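# Set bench rod into cabinet rack, then place part

## Task

Pick up the rod lying on the bench and lay it in the cabinet's rack so it runs straight across, midway between the two rods already there, with each end sitting in a notch of the rails. After that, place the part on that same rack, and release both once everything is in place.

## Robot and tools

Robot: two arms, left_arm and right_arm, each a six-joint arm ending in a parallel two-finger gripper. Bases in the scene frame: left_arm at (-0.039, +0.296, 0) m with quat_wxyz (+0.998, 0, 0, +0.069); right_arm at (0, -0.328, 0) m with quat_wxyz (+0.999, 0, 0, +0.051). Joint ranges in rad, base to hand: waist -2.618 to 3.054, shoulder 0.000 to 3.142, elbow 0.000 to 3.142, wrist pitch -1.571 to 1.571, wrist yaw -1.571 to 1.571, wrist roll -2.094 to 2.094.

Frame: a single scene frame for both arms. Origin on the table surface midway between the arms, +x away from the robot over the table, +z upward, left_arm on the +y side. The arm names are not image sides. In the gripper's own frame the fingers extend along +z and close along y. end_effector_position is the point between the pads, roughly 1 cm short of the fingertips. A wrist camera sits on each hand and also takes up space.

execute_actions(actions): actions is a list of up to 15 actions, run in sequence. Each action is a list of 1 to 15 rows; each row is applied for one control step of 1/30 s, and if fewer than 15 rows are given the last one is repeated to fill 15 steps. A row is one flat list covering both arms: 16 numbers, left_arm x, y, z, qw, qx, qy, qz, opening, then right_arm the same 8. Position is an absolute target in metres in the scene frame; the quaternion is an absolute orientation, w first. Optionally 12 more numbers (0 to 1) follow: stiffness multipliers for each joint, left_arm's six then right_arm's six, in Joint positions order; they persist until changed. Any target more than 0.6 m from its gripper's current position along any gripper axis makes that action refused for both arms; a malformed action, or a first action failing this check, rejects the whole call with no motion. An empty list just returns state and images. Every step the commanded pose is clipped to within 70 mm and 16 degrees of the measured one, so big jumps take several actions, and after an action the arm only continues to its last clipped pose. To hold an orientation, resend the same quaternion each row rather than copying the reported one.

Opening: -1 (closed) to +1 (fully open, 0.094 m). To keep hold of something, command a value below the reported grip_measured; about 0.03 under gives a firm grip, less gives a lighter one. Very thin parts get less squeeze.

move(target, speed, blocking): target is one absolute row for both arms, same 16-number layout (plus optional 12 stiffness). Each gripper travels in a straight line to its pose; both paths finish together, lasting 0.5 to 10 s (cut off at 10 s). speed is top path speed in m/s, 0.002 to 0.5, default 0.25; turning is capped at twice that in rad/s. The opening is applied at the start. Paths ignore obstacles and the other arm, and a hand can lag, wander or overshoot the speed, most with the arm stretched out. Faster contact and targets set deeper past contact mean harder hits. With blocking=false the call returns after 0.5 s while motion continues; use wait or stop before sending further rows or moves. The result adds a move: line giving the outcome (done, off_target, moving, held, fault), limits in force (paced = pose was clipped; held = a check blocked some steps, after which the arm may jump fast) and each gripper's remaining distance.

wait(seconds): 0 to 10; lets time pass with last commands held, returning early if a running move ends. stop(): brakes a running move; it needs stopping room, fingers keep moving. zoom_image(camera, region): camera is cam_high, cam_low, cam_left_wrist or cam_right_wrist (all 504x504); region [x0, y0, x1, y1] in pixels from the top-left, at most 504 by 504. read_manual(section): returns licence text only ("licences"). finished_scene(scene): ends the current scene by its number once the goal holds; irreversible.

Results: a state line left_arm: ... | right_arm: ... with each gripper's position and quaternion (may be off, more so at long reach); Hand target lines showing the pose each arm is being driven toward; grip_measured on the command scale (the last Joint positions value is the opening in metres; each gripper reads up to about 1 mm off); pose unreachable when the clearance check altered or blocked an arm's command; FAULT, MOTOR HOT (75 °C) and OVER-TEMPERATURE FAULT lines. At 90 °C an arm halts for 10 s; at 100 °C it goes limp and drops. Holding loads heats motors, even while idle.

Practical notes: arms often stop a centimetre or more short, usually low, so check and correct. To keep an arm still, resend its last reported full pose and desired opening each call. An arm blocked by an object keeps pushing until commanded otherwise. Occasional tugs on held objects or pushes on loose ones may occur.

Avoid: knocking or placing anything off the table, letting the arms collide or press on each other, dropping or slipping objects, slamming into things and very hard pushes. Open the grippers to release at the end.

Each tool is called after "Call:" as a command line: name --argument value for each argument, lists and objects as JSON in quotes; but a table of rows of numbers goes row by row, as --pt "numbers of a row", without its own name.

## Session

Call:
execute_actions --actions '[]'

Scene clock: 0.00 s.
left_arm: end_effector_position=(+0.3164, -0.3014, +0.1750) grip_measured=+1.000 end_effector_quat_wxyz=(-0.061, -0.122, +0.694, -0.707) | right_arm: end_effector_position=(+0.3924, -0.4387, +0.3223) grip_measured=+1.000 end_effector_quat_wxyz=(+0.033, -0.309, +0.856, -0.414)
Joint positions: left_arm=[-1.03   2.533  1.9    0.643  0.59  -1.837  0.094] | right_arm=[-0.069  1.853  2.16  -1.463  0.772 -0.831  0.094]
Joint velocities: left_arm=[-0.002 -0.007 -0.012 -0.007  0.022  0.007  0.   ] | right_arm=[-0.012 -0.012  0.002 -0.022 -0.007 -0.037  0.   ]
Motor temperatures (°C, as the motors report them): left_arm=[23 25 26 24 23 23] | right_arm=[24 24 26 24 26 24]
Hand target (left_arm): +0.316, -0.301, +0.185; -0.054, -0.114, +0.689, -0.714
Hand target (right_arm): +0.391, -0.440, +0.332; +0.046, -0.298, +0.855, -0.421
Joint stiffness scale: left_arm=[1. 1. 1. 1. 1. 1.] | right_arm=[1. 1. 1. 1. 1. 1.]

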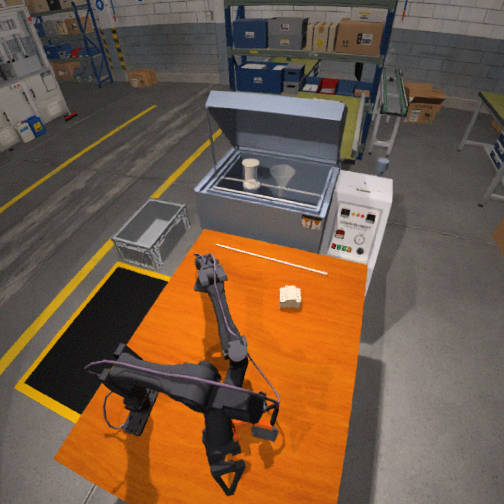

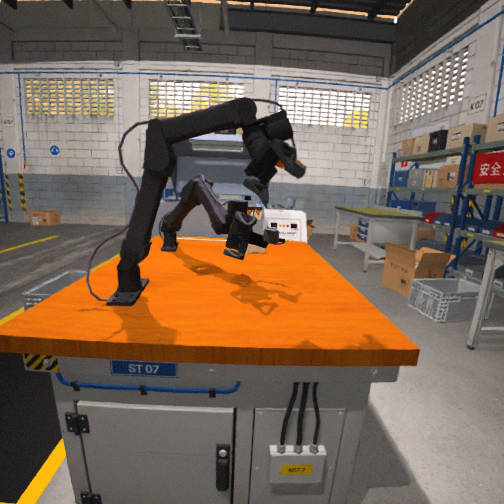

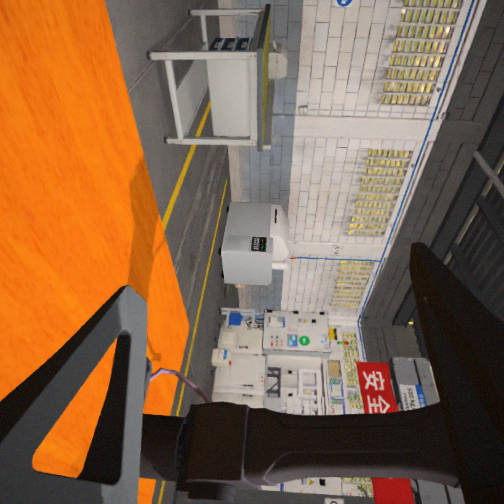

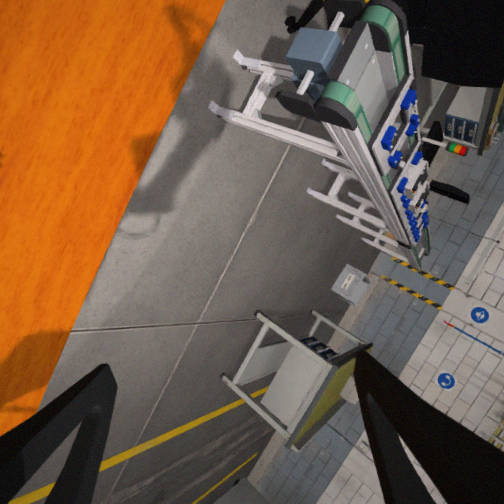

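Call:
zoom_image --camera "cam_high" --region '[180, 130, 380, 320]'

Region (180, 130, 380, 320) of cam_high's 504x504 image, scaled by 2.520, with more detail than that image has; it fills the top 479 rows of this view, and the rest is white.

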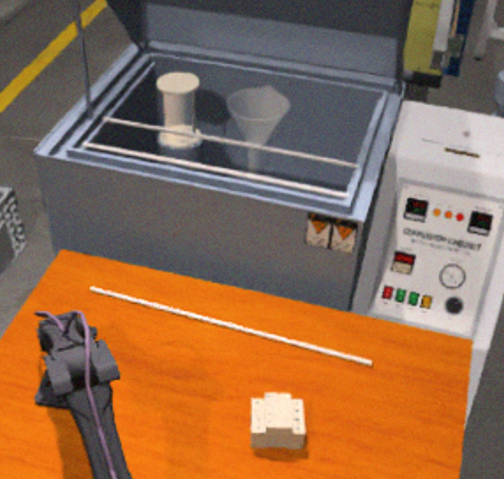

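Call:
move --target '[0.3,0.05,0.2,-0.03,-0.06,0.85,-0.52,1,0.3924,-0.4387,0.3223,0.033,-0.309,0.856,-0.414,1]'

Call:
move --target '[0.2,0.45,0.25,0,0,1,0,1,0.3924,-0.4387,0.3223,0.033,-0.309,0.856,-0.414,1]'

Scene clock: 9.00 s.
left_arm: end_effector_position=(+0.3012, +0.0522, +0.1911) grip_measured=+1.000 end_effector_quat_wxyz=(-0.032, -0.075, +0.855, -0.513) | right_arm: end_effector_position=(+0.3924, -0.4387, +0.3223) grip_measured=+1.000 end_effector_quat_wxyz=(+0.033, -0.309, +0.856, -0.414)
Joint positions: left_arm=[-0.393  1.747  1.344 -0.691  1.01  -0.697  0.094] | right_arm=[-0.069  1.853  2.16  -1.463  0.772 -0.831  0.094]
Joint velocities: left_arm=[ 0.002 -0.002  0.012 -0.007 -0.037 -0.007  0.   ] | right_arm=[ 0.007 -0.007 -0.012  0.007 -0.066 -0.022  0.   ]
Motor temperatures (°C, as the motors report them): left_arm=[23 30 27 26 23 23] | right_arm=[24 26 26 25 26 24]
Hand target (left_arm): +0.304, +0.050, +0.198; -0.025, -0.061, +0.853, -0.518
Hand target (right_arm): +0.392, -0.439, +0.322; +0.033, -0.309, +0.856, -0.414
Off the commanded pose (left_arm): 0.009 m, 2 deg.
Off the commanded pose (right_arm): 0.000 m, 0 deg.
Joint stiffness scale: left_arm=[1. 1. 1. 1. 1. 1.] | right_arm=[1. 1. 1. 1. 1. 1.]
move: done

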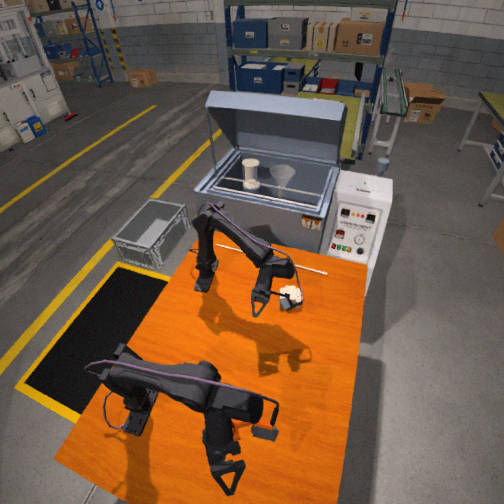

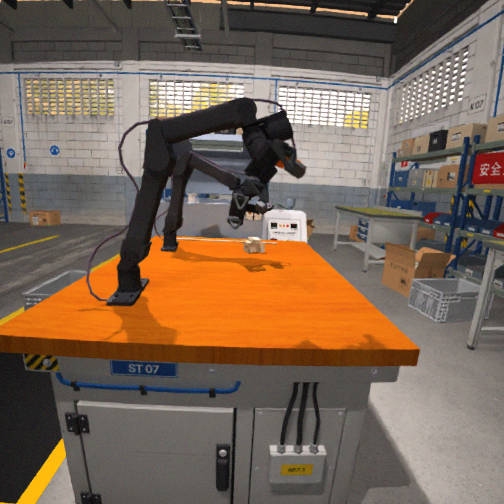

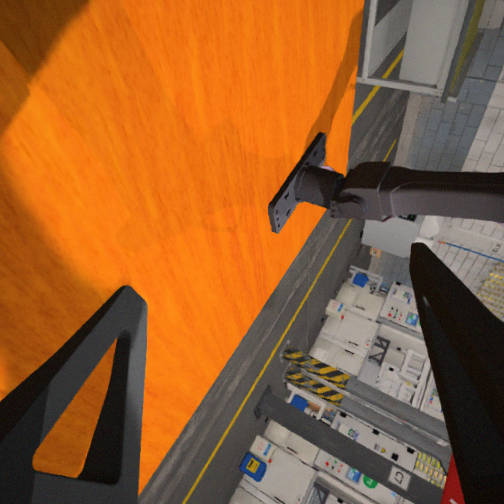

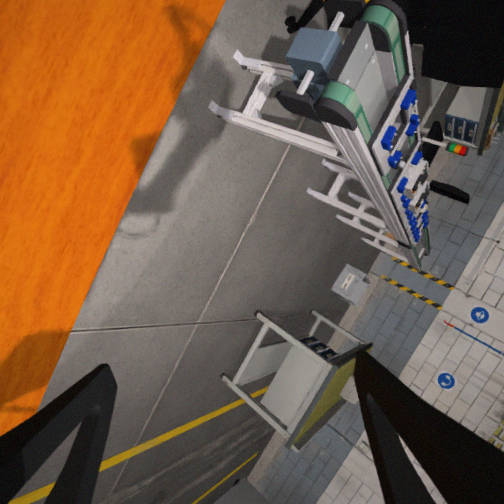

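Scene clock: 11.87 s.
left_arm: end_effector_position=(+0.1995, +0.4507, +0.2431) grip_measured=+1.000 end_effector_quat_wxyz=(+0.085, -0.006, +0.995, +0.057) | right_arm: end_effector_position=(+0.3924, -0.4387, +0.3223) grip_measured=+1.000 end_effector_quat_wxyz=(+0.033, -0.309, +0.856, -0.414)
Joint positions: left_arm=[ 0.43   1.512  1.698 -1.552 -0.005  0.557  0.094] | right_arm=[-0.069  1.853  2.16  -1.463  0.772 -0.831  0.094]
Joint velocities: left_arm=[-0.012 -0.007 -0.007  0.007 -0.022  0.051  0.   ] | right_arm=[ 0.017 -0.007  0.007  0.022 -0.022  0.051  0.   ]
Motor temperatures (°C, as the motors report them): left_arm=[23 29 27 26 23 23] | right_arm=[24 26 27 25 26 24]
Hand target (left_arm): +0.202, +0.454, +0.249; +0.090, -0.003, +0.994, +0.063
Hand target (right_arm): +0.392, -0.439, +0.322; +0.033, -0.309, +0.856, -0.414
Off the commanded pose (left_arm): 0.007 m, 12 deg.
Off the commanded pose (right_arm): 0.000 m, 0 deg.
Joint stiffness scale: left_arm=[1. 1. 1. 1. 1. 1.] | right_arm=[1. 1. 1. 1. 1. 1.]
joint sent to its limit (left arm) — the command would take joint 4 (wrist pitch) past its lower limit, so that joint was sent only as far as its limit.
move: off_target (left_arm)

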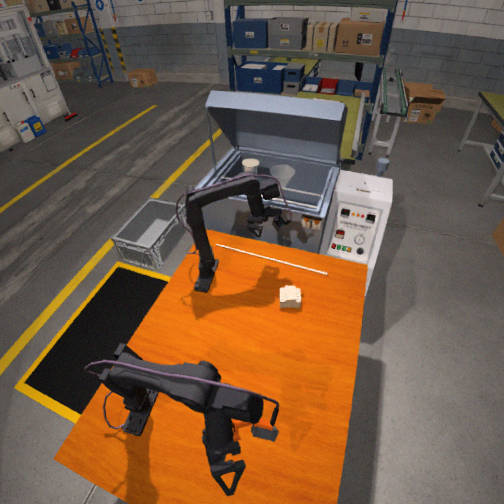

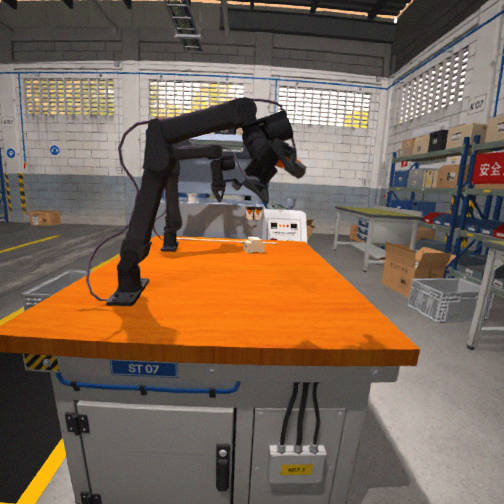

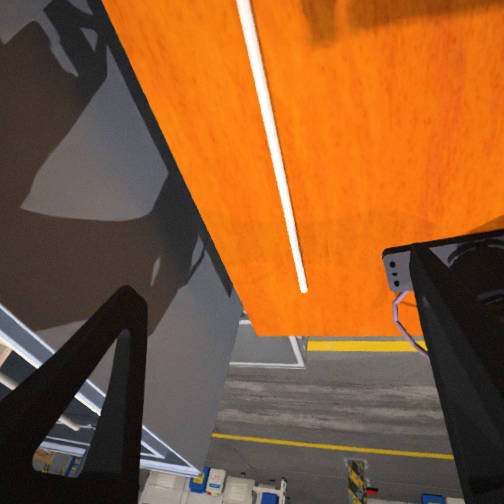

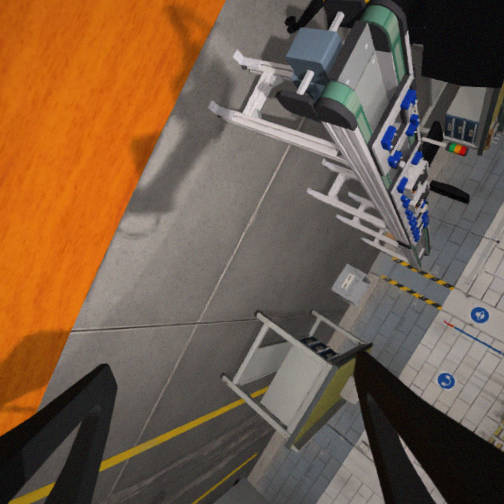

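Call:
move --target '[0.2,0.55,0.07,0,0,1,0,1,0.3924,-0.4387,0.3223,0.033,-0.309,0.856,-0.414,1]'

Scene clock: 16.30 s.
left_arm: end_effector_position=(+0.2001, +0.5495, +0.0682) grip_measured=+1.000 end_effector_quat_wxyz=(-0.008, -0.003, +1.000, -0.001) | right_arm: end_effector_position=(+0.3924, -0.4387, +0.3223) grip_measured=+1.000 end_effector_quat_wxyz=(+0.033, -0.309, +0.856, -0.414)
Joint positions: left_arm=[ 0.668  1.899  1.451 -1.135 -0.011  0.801  0.094] | right_arm=[-0.069  1.853  2.16  -1.463  0.772 -0.831  0.094]
Joint velocities: left_arm=[ 0.007  0.007 -0.022  0.037  0.007  0.037  0.   ] | right_arm=[-0.002 -0.007 -0.007 -0.007  0.007  0.051  0.   ]
Motor temperatures (°C, as the motors report them): left_arm=[23 29 27 26 23 23] | right_arm=[24 27 27 25 26 24]
Hand target (left_arm): +0.200, +0.552, +0.069; -0.002, -0.000, +1.000, +0.003
Hand target (right_arm): +0.392, -0.439, +0.322; +0.033, -0.309, +0.856, -0.414
Off the commanded pose (left_arm): 0.002 m, 1 deg.
Off the commanded pose (right_arm): 0.000 m, 0 deg.
Joint stiffness scale: left_arm=[1. 1. 1. 1. 1. 1.] | right_arm=[1. 1. 1. 1. 1. 1.]
move: done

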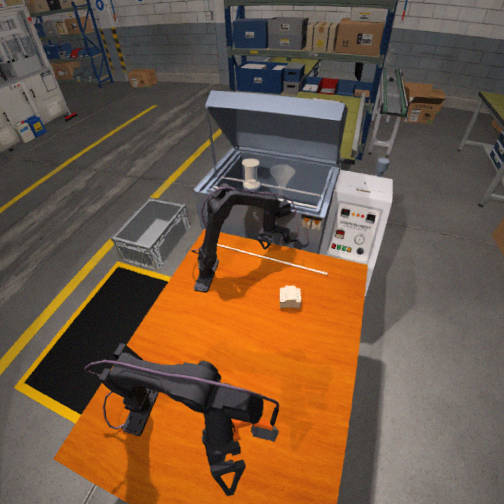

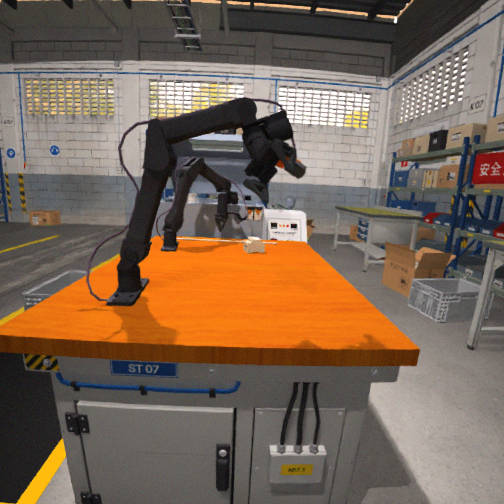

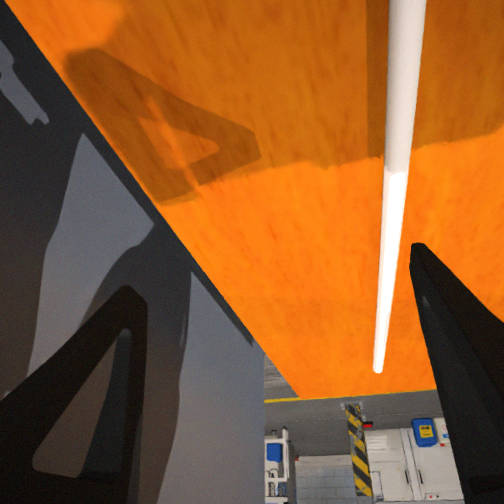

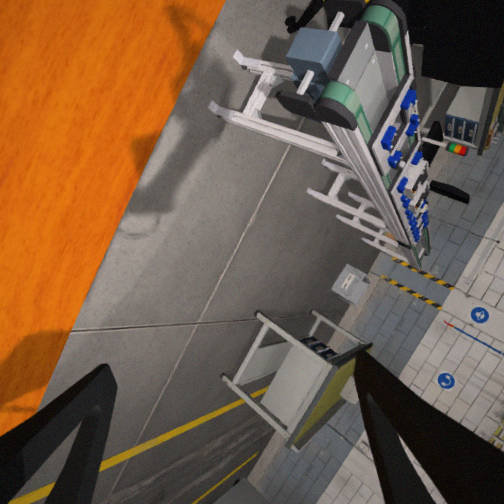

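Call:
move --target '[0.215,0.505,0.03,0,0.026,1,0,0.2,0.3924,-0.4387,0.3223,0.033,-0.309,0.856,-0.414,1]' --speed 0.1

Call:
zoom_image --camera "cam_high" --region '[180, 130, 380, 320]'

Scene clock: 21.10 s.
left_arm: end_effector_position=(+0.2129, +0.5084, +0.0268) grip_measured=+0.202 end_effector_quat_wxyz=(-0.012, +0.027, +1.000, -0.003) | right_arm: end_effector_position=(+0.3924, -0.4387, +0.3223) grip_measured=+1.000 end_effector_quat_wxyz=(+0.033, -0.309, +0.856, -0.414)
Joint positions: left_arm=[ 0.553  1.884  1.259 -0.967 -0.011  0.746  0.056] | right_arm=[-0.069  1.853  2.16  -1.463  0.772 -0.831  0.094]
Joint velocities: left_arm=[ 0.007 -0.017  0.002  0.022  0.037 -0.037  0.001] | right_arm=[ 0.002 -0.007 -0.002 -0.022 -0.007  0.022  0.   ]
Motor temperatures (°C, as the motors report them): left_arm=[23 29 27 25 23 23] | right_arm=[24 27 27 25 26 24]
Hand target (left_arm): +0.216, +0.504, +0.030; +0.000, +0.026, +1.000, -0.001
Hand target (right_arm): +0.392, -0.439, +0.322; +0.033, -0.309, +0.856, -0.414
Off the commanded pose (left_arm): 0.005 m, 1 deg.
Off the commanded pose (right_arm): 0.000 m, 0 deg.
Joint stiffness scale: left_arm=[1. 1. 1. 1. 1. 1.] | right_arm=[1. 1. 1. 1. 1. 1.]
move: done

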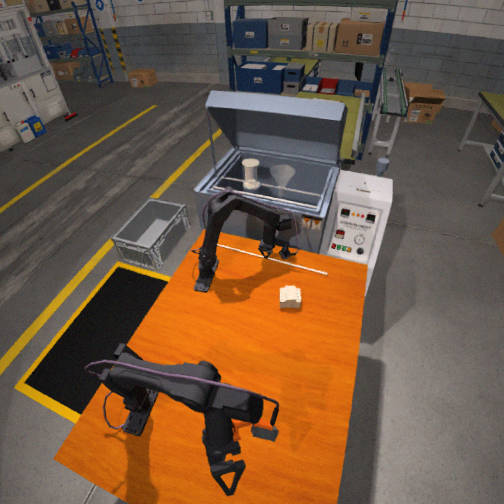

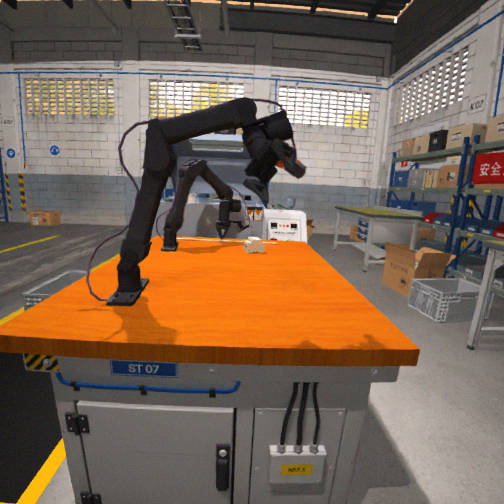

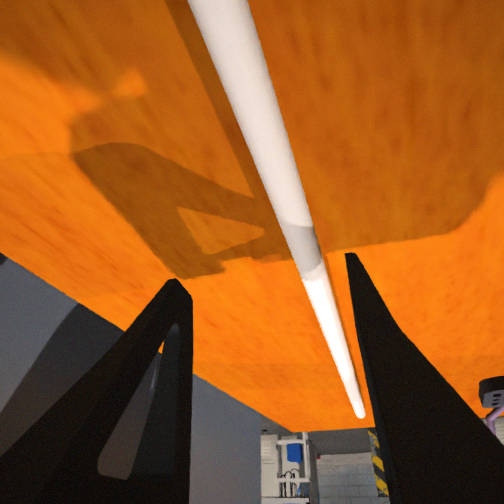

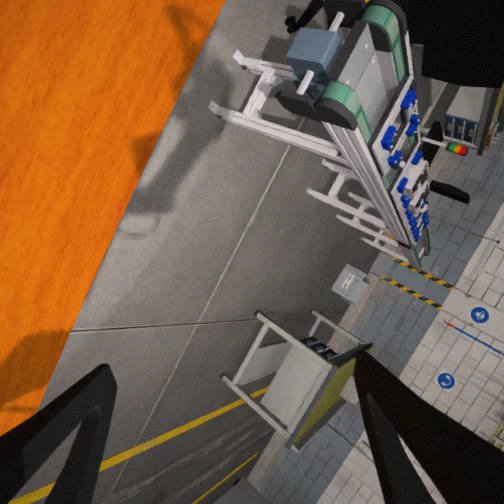

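Region (180, 130, 380, 320) of cam_high's 504x504 image, scaled by 2.520, with more detail than that image has; it fills the top 479 rows of this view, and the rest is white.

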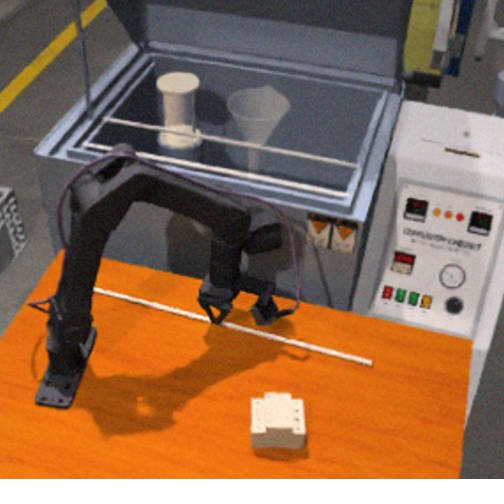

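Centre slightly further +x.

Call:
move --target '[0.235,0.497,0.012,0,0.026,1,0,0.2,0.3924,-0.4387,0.3223,0.033,-0.309,0.856,-0.414,1]' --speed 0.04

Call:
move --target '[0.235,0.497,0.012,0,0.026,1,0,-0.9,0.3924,-0.4387,0.3223,0.033,-0.309,0.856,-0.414,1]'

Scene clock: 24.53 s.
left_arm: end_effector_position=(+0.2322, +0.5011, +0.0173) grip_measured=+0.202 end_effector_quat_wxyz=(-0.002, +0.027, +1.000, +0.005) | right_arm: end_effector_position=(+0.3924, -0.4387, +0.3223) grip_measured=+1.000 end_effector_quat_wxyz=(+0.033, -0.309, +0.856, -0.414)
Joint positions: left_arm=[ 0.501  1.914  1.259 -0.913 -0.011  0.693  0.056] | right_arm=[-0.069  1.853  2.16  -1.463  0.772 -0.831  0.094]
Joint velocities: left_arm=[ 0.012 -0.007  0.012 -0.007  0.022 -0.095 -0.   ] | right_arm=[-0.002 -0.002 -0.012 -0.007 -0.007  0.022  0.   ]
Motor temperatures (°C, as the motors report them): left_arm=[23 29 27 25 23 23] | right_arm=[24 27 27 25 26 24]
Hand target (left_arm): +0.235, +0.497, +0.012; +0.000, +0.026, +1.000, -0.001
Hand target (right_arm): +0.392, -0.439, +0.322; +0.033, -0.309, +0.856, -0.414
Off the commanded pose (left_arm): 0.007 m, 1 deg.
Off the commanded pose (right_arm): 0.000 m, 0 deg.
Joint stiffness scale: left_arm=[1. 1. 1. 1. 1. 1.] | right_arm=[1. 1. 1. 1. 1. 1.]
move: done

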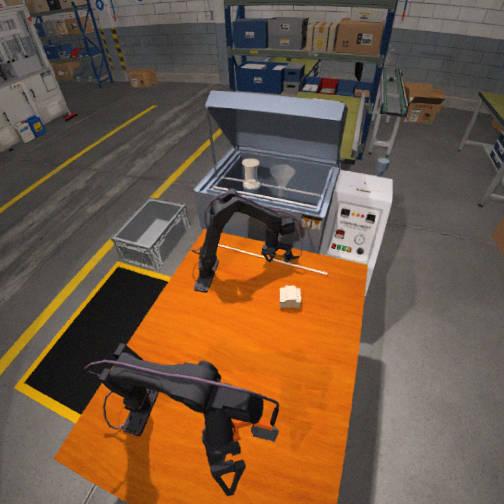

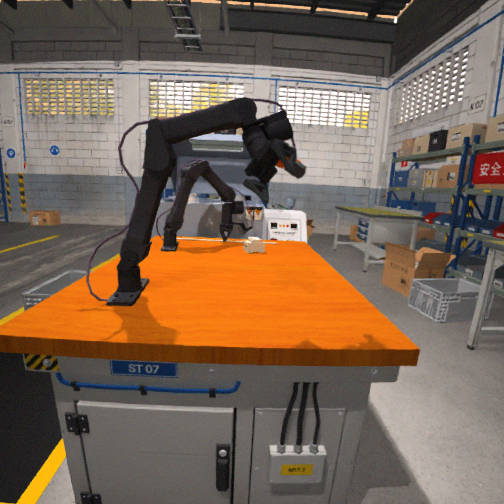

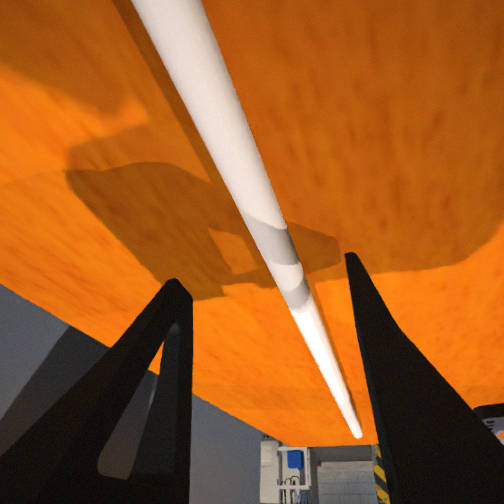

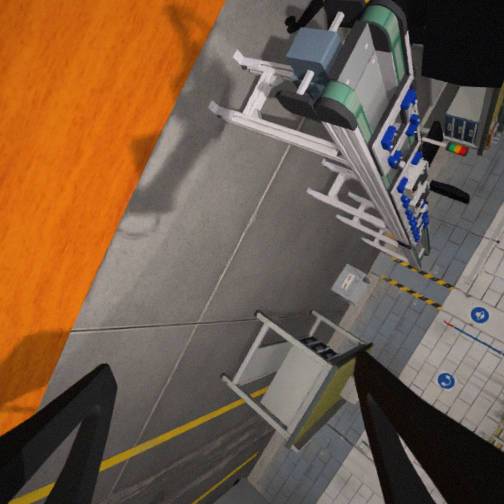

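Scene clock: 25.23 s.
left_arm: end_effector_position=(+0.2326, +0.5016, +0.0173) grip_measured=-0.824 end_effector_quat_wxyz=(-0.001, +0.026, +1.000, +0.006) | right_arm: end_effector_position=(+0.3924, -0.4387, +0.3223) grip_measured=+1.000 end_effector_quat_wxyz=(+0.033, -0.309, +0.856, -0.414)
Joint positions: left_arm=[ 0.501  1.914  1.259 -0.911 -0.012  0.691  0.008] | right_arm=[-0.069  1.853  2.16  -1.463  0.772 -0.831  0.094]
Joint velocities: left_arm=[-0.012  0.012  0.007 -0.022 -0.037 -0.081  0.   ] | right_arm=[ 0.002  0.012 -0.017 -0.066 -0.066 -0.066  0.   ]
Motor temperatures (°C, as the motors report them): left_arm=[23 29 27 25 23 23] | right_arm=[24 27 27 25 26 24]
Hand target (left_arm): +0.235, +0.497, +0.012; -0.000, +0.026, +1.000, -0.000
Hand target (right_arm): +0.392, -0.439, +0.322; +0.033, -0.309, +0.856, -0.414
Off the commanded pose (left_arm): 0.007 m, 1 deg.
Off the commanded pose (right_arm): 0.000 m, 0 deg.
Joint stiffness scale: left_arm=[1. 1. 1. 1. 1. 1.] | right_arm=[1. 1. 1. 1. 1. 1.]
move: done

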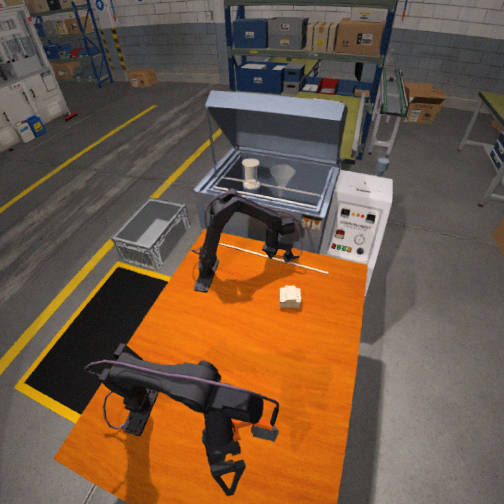

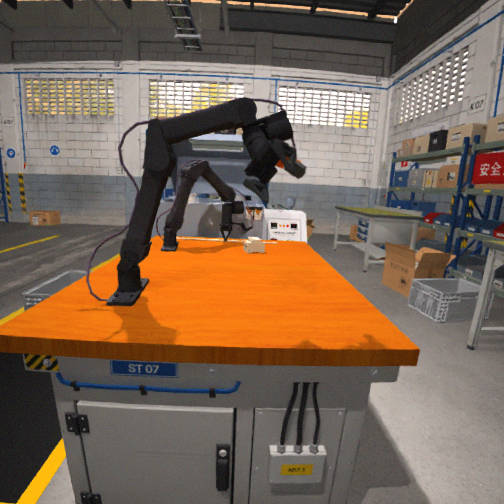

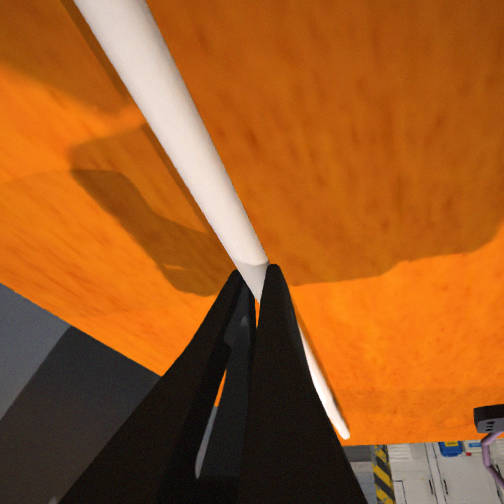

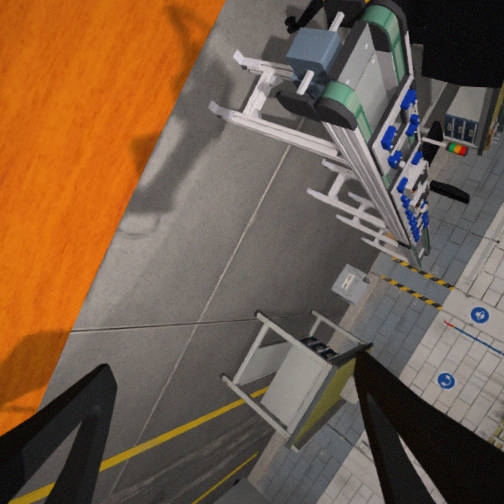

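Call:
move --target '[0.2,0.53,0.3,0,0,0.94,0.34,-0.9,0.3924,-0.4387,0.3223,0.033,-0.309,0.856,-0.414,1]' --speed 0.15

Call:
move --target '[0.16,0.72,0.3,0,0,0.94,0.34,-0.9,0.3924,-0.4387,0.3223,0.033,-0.309,0.856,-0.414,1]' --speed 0.12

Call:
zoom_image --camera "cam_high" --region '[180, 80, 380, 270]'

Scene clock: 33.00 s.
left_arm: end_effector_position=(+0.1987, +0.5282, +0.2860) grip_measured=-0.824 end_effector_quat_wxyz=(-0.011, +0.011, +0.947, +0.321) | right_arm: end_effector_position=(+0.3924, -0.4387, +0.3223) grip_measured=+1.000 end_effector_quat_wxyz=(+0.033, -0.309, +0.856, -0.414)
Joint positions: left_arm=[ 0.334  1.579  1.797 -1.468 -0.58   0.591  0.008] | right_arm=[-0.069  1.853  2.16  -1.463  0.772 -0.831  0.094]
Joint velocities: left_arm=[-0.007 -0.012 -0.012 -0.066  0.007  0.066  0.001] | right_arm=[ 0.017 -0.007  0.012  0.037 -0.007  0.037  0.   ]
Motor temperatures (°C, as the motors report them): left_arm=[23 29 27 25 23 23] | right_arm=[24 27 27 25 26 24]
Hand target (left_arm): +0.198, +0.528, +0.301; +0.004, +0.000, +0.941, +0.339
Hand target (right_arm): +0.392, -0.439, +0.322; +0.033, -0.309, +0.856, -0.414
Off the commanded pose (left_arm): 0.014 m, 3 deg.
Off the commanded pose (right_arm): 0.000 m, 0 deg.
Joint stiffness scale: left_arm=[1. 1. 1. 1. 1. 1.] | right_arm=[1. 1. 1. 1. 1. 1.]
move: off_target (left_arm)

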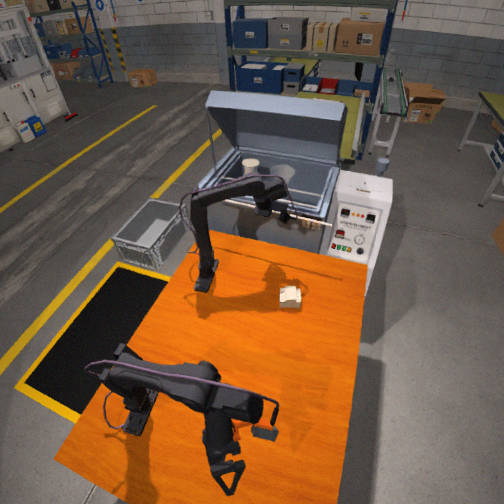

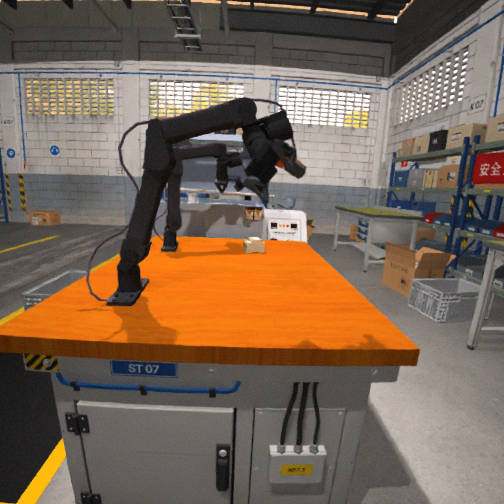

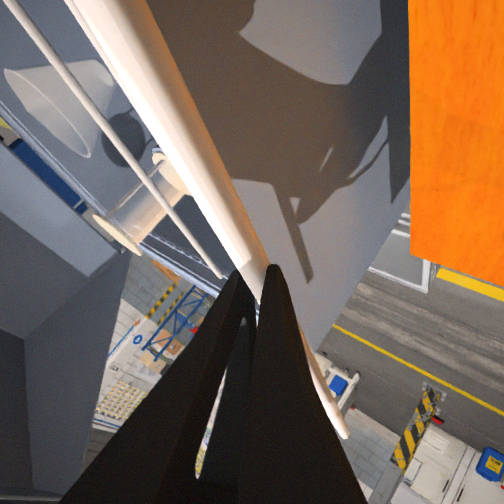

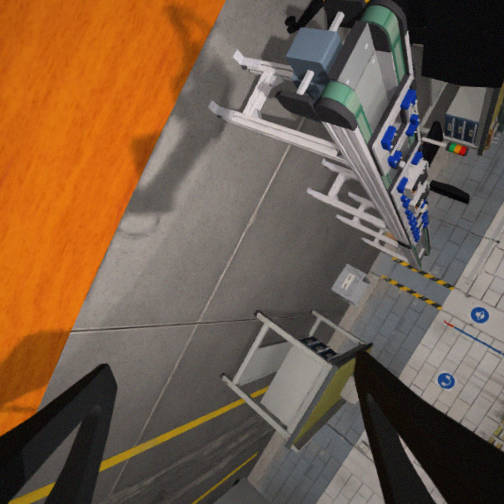

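Scene clock: 35.17 s.
left_arm: end_effector_position=(+0.1575, +0.7175, +0.2899) grip_measured=-0.824 end_effector_quat_wxyz=(-0.014, +0.004, +0.943, +0.332) | right_arm: end_effector_position=(+0.3924, -0.4387, +0.3223) grip_measured=+1.000 end_effector_quat_wxyz=(+0.033, -0.309, +0.856, -0.414)
Joint positions: left_arm=[ 0.855  1.917  2.175 -1.249 -0.369  1.114  0.008] | right_arm=[-0.069  1.853  2.16  -1.463  0.772 -0.831  0.094]
Joint velocities: left_arm=[-0.007 -0.017 -0.007  0.007  0.007 -0.007  0.   ] | right_arm=[ 0.007  0.012 -0.007 -0.051 -0.037 -0.066  0.   ]
Motor temperatures (°C, as the motors report them): left_arm=[23 29 28 25 23 23] | right_arm=[24 28 27 26 26 24]
Hand target (left_arm): +0.159, +0.721, +0.301; -0.003, +0.001, +0.939, +0.344
Hand target (right_arm): +0.392, -0.439, +0.322; +0.033, -0.309, +0.856, -0.414
Off the commanded pose (left_arm): 0.011 m, 2 deg.
Off the commanded pose (right_arm): 0.000 m, 0 deg.
Joint stiffness scale: left_arm=[1. 1. 1. 1. 1. 1.] | right_arm=[1. 1. 1. 1. 1. 1.]
move: off_target (left_arm)

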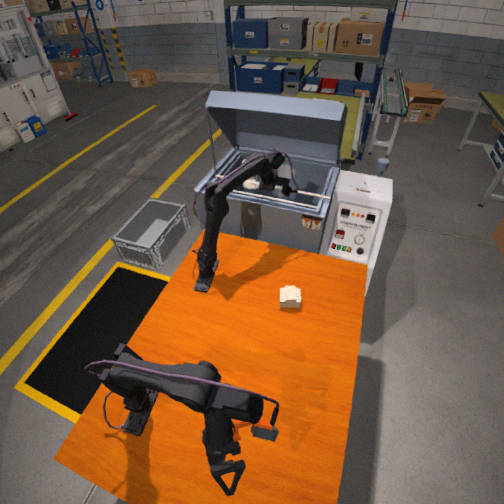

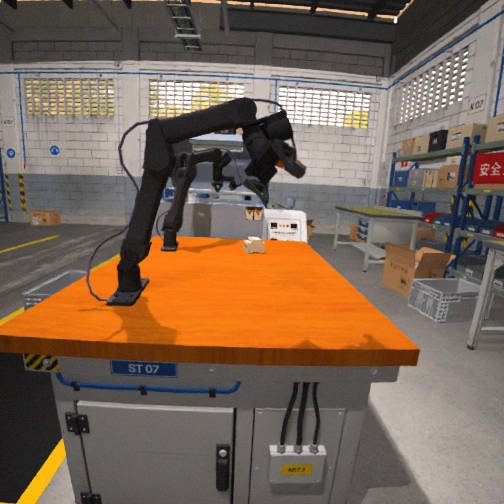

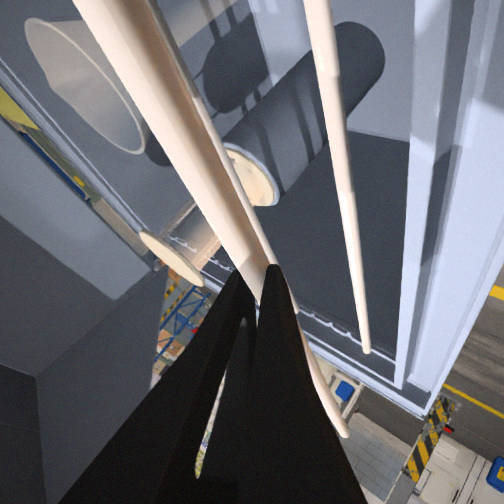

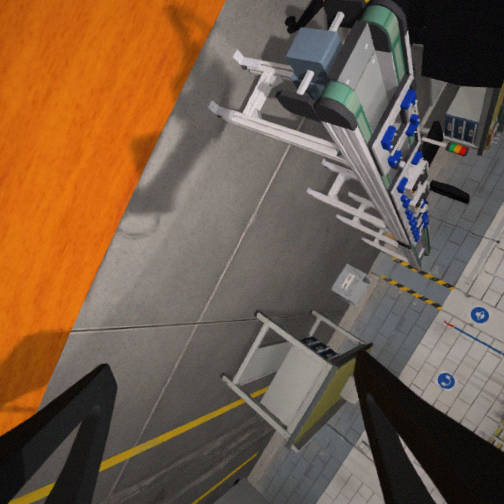

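Region (180, 80, 380, 270) of cam_high's 504x504 image, scaled by 2.520, with more detail than that image has; it fills the top 479 rows of this view, and the rest is white.

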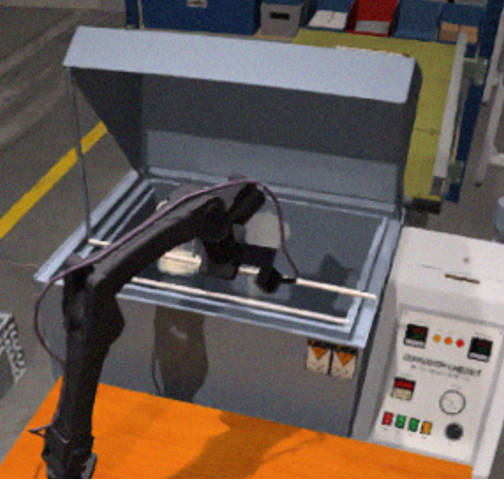

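Call:
move --target '[0.15,0.785,0.25,0.01,0,0.94,0.34,-0.9,0.3924,-0.4387,0.3223,0.033,-0.309,0.856,-0.414,1]' --speed 0.06

Call:
zoom_image --camera "cam_high" --region '[190, 140, 350, 230]'

Call:
zoom_image --camera "cam_left_wrist" --region '[260, 300, 460, 500]'

Scene clock: 42.07 s.
left_arm: end_effector_position=(+0.1502, +0.7807, +0.2487) grip_measured=-0.824 end_effector_quat_wxyz=(+0.002, +0.002, +0.943, +0.334) | right_arm: end_effector_position=(+0.3924, -0.4387, +0.3223) grip_measured=+1.000 end_effector_quat_wxyz=(+0.033, -0.309, +0.856, -0.414)
Joint positions: left_arm=[ 0.962  2.047  2.175 -1.072 -0.284  1.198  0.008] | right_arm=[-0.069  1.853  2.16  -1.463  0.772 -0.831  0.094]
Joint velocities: left_arm=[ 0.002 -0.012 -0.012 -0.007  0.022  0.007 -0.   ] | right_arm=[ 0.012  0.012 -0.007 -0.051 -0.022 -0.022  0.   ]
Motor temperatures (°C, as the motors report them): left_arm=[23 30 28 26 23 23] | right_arm=[24 28 27 26 27 24]
Hand target (left_arm): +0.150, +0.785, +0.250; +0.009, +0.000, +0.940, +0.341
Hand target (right_arm): +0.392, -0.439, +0.322; +0.033, -0.309, +0.856, -0.414
Off the commanded pose (left_arm): 0.005 m, 1 deg.
Off the commanded pose (right_arm): 0.000 m, 0 deg.
Joint stiffness scale: left_arm=[1. 1. 1. 1. 1. 1.] | right_arm=[1. 1. 1. 1. 1. 1.]
move: done

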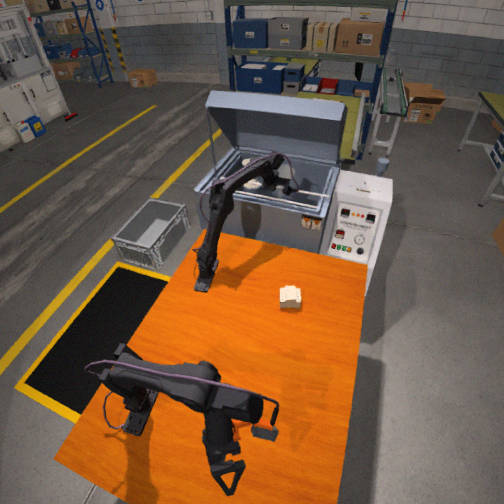

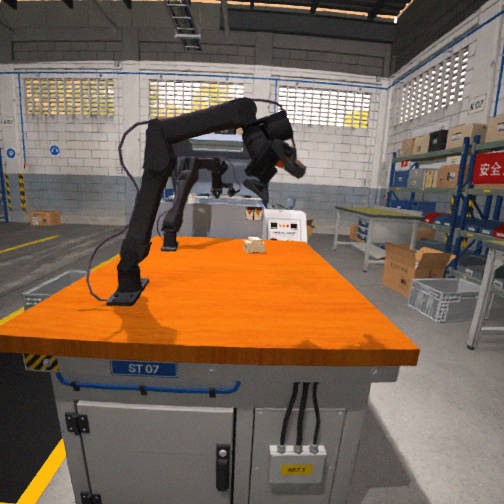

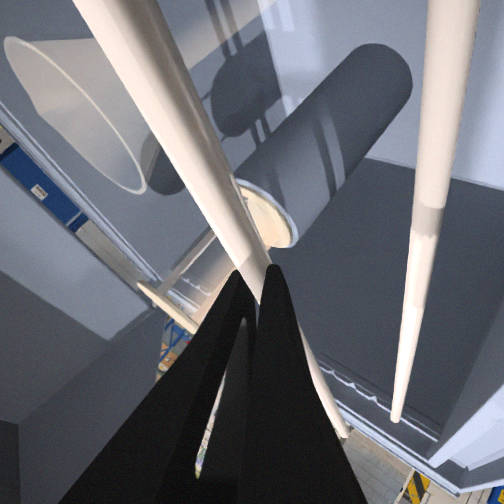

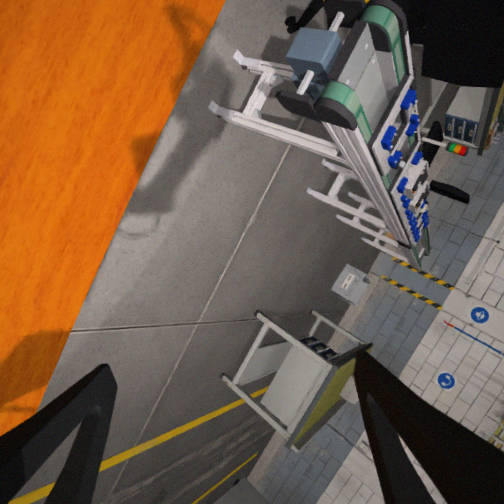

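Region (190, 140, 350, 230) of cam_high's 504x504 image, scaled by 3.150, with more detail than that image has; it fills the top 284 rows of this view, and the rest is white.

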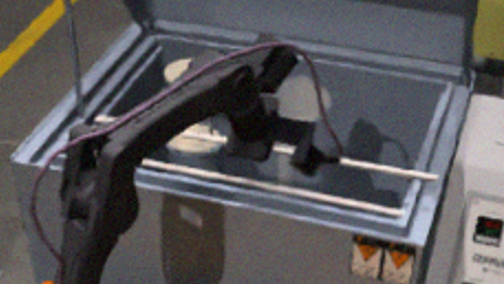

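Region (260, 300, 460, 500) of cam_left_wrist's 504x504 image, scaled by 2.520, with more detail than that image has.

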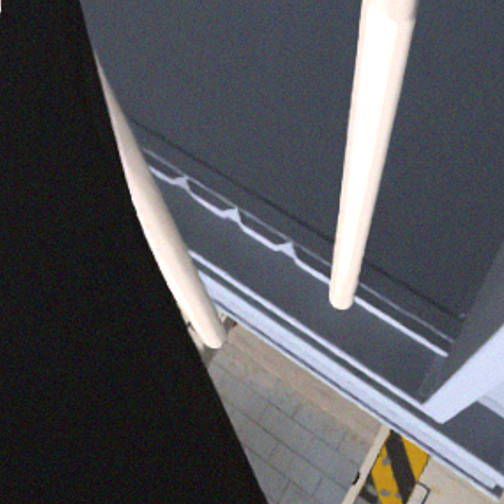

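Call:
move --target '[0.13,0.795,0.232,0.01,0,0.94,0.34,-0.9,0.3924,-0.4387,0.3223,0.033,-0.309,0.856,-0.414,1]' --speed 0.03

Call:
zoom_image --camera "cam_high" --region '[190, 140, 350, 230]'

Call:
zoom_image --camera "cam_left_wrist" --region '[260, 300, 460, 500]'

Scene clock: 48.30 s.
left_arm: end_effector_position=(+0.1328, +0.7947, +0.2187) grip_measured=-0.824 end_effector_quat_wxyz=(-0.001, +0.003, +0.946, +0.324) | right_arm: end_effector_position=(+0.3924, -0.4387, +0.3223) grip_measured=+1.000 end_effector_quat_wxyz=(+0.033, -0.309, +0.856, -0.414)
Joint positions: left_arm=[ 1.015  2.047  2.062 -0.968 -0.251  1.24   0.008] | right_arm=[-0.069  1.853  2.16  -1.463  0.772 -0.831  0.094]
Joint velocities: left_arm=[-0.007 -0.017 -0.007  0.022 -0.007  0.051 -0.   ] | right_arm=[ 0.007 -0.017 -0.027 -0.007  0.022  0.007  0.   ]
Motor temperatures (°C, as the motors report them): left_arm=[23 30 28 27 23 23] | right_arm=[24 28 27 26 27 24]
Hand target (left_arm): +0.130, +0.795, +0.232; +0.009, +0.000, +0.940, +0.340
Hand target (right_arm): +0.392, -0.439, +0.322; +0.033, -0.309, +0.856, -0.414
Off the commanded pose (left_arm): 0.014 m, 2 deg.
Off the commanded pose (right_arm): 0.000 m, 0 deg.
Joint stiffness scale: left_arm=[1. 1. 1. 1. 1. 1.] | right_arm=[1. 1. 1. 1. 1. 1.]
move: off_target (left_arm)

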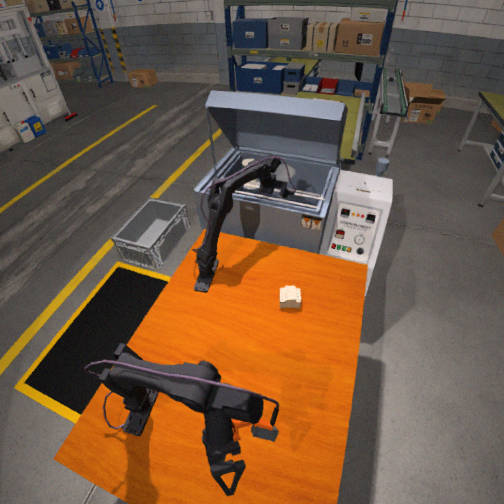

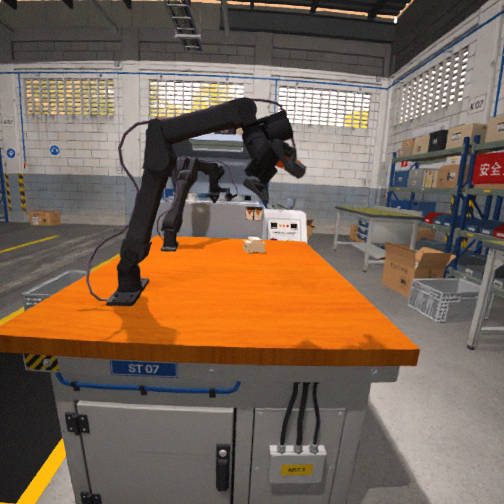

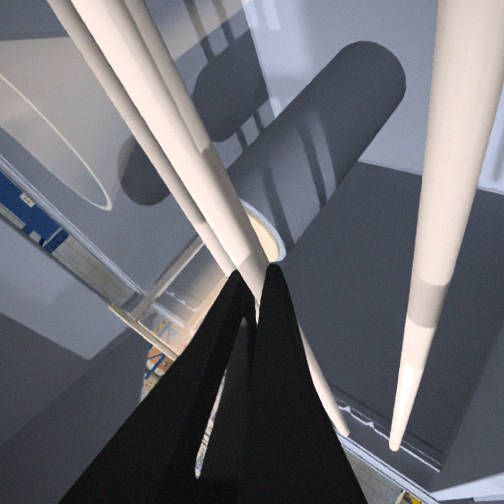

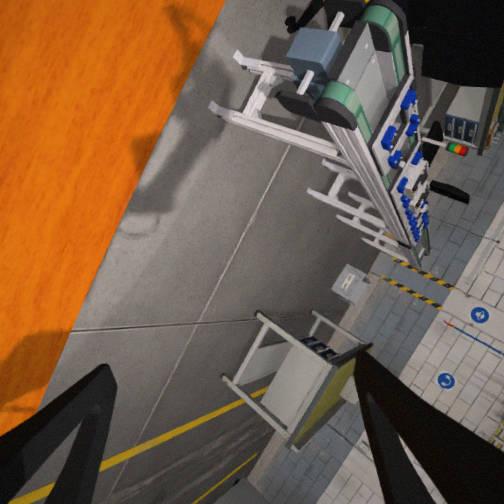

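Region (190, 140, 350, 230) of cam_high's 504x504 image, scaled by 3.150, with more detail than that image has; it fills the top 284 rows of this view, and the rest is white.

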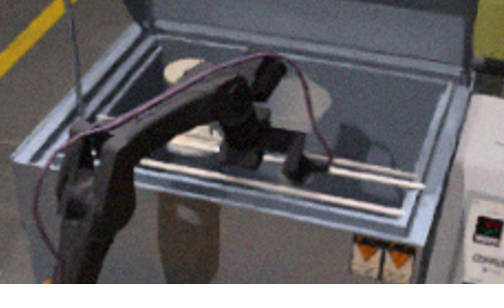

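Region (260, 300, 460, 500) of cam_left_wrist's 504x504 image, scaled by 2.520, with more detail than that image has.

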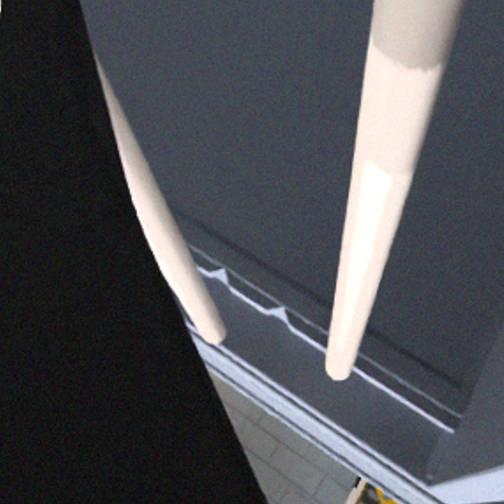

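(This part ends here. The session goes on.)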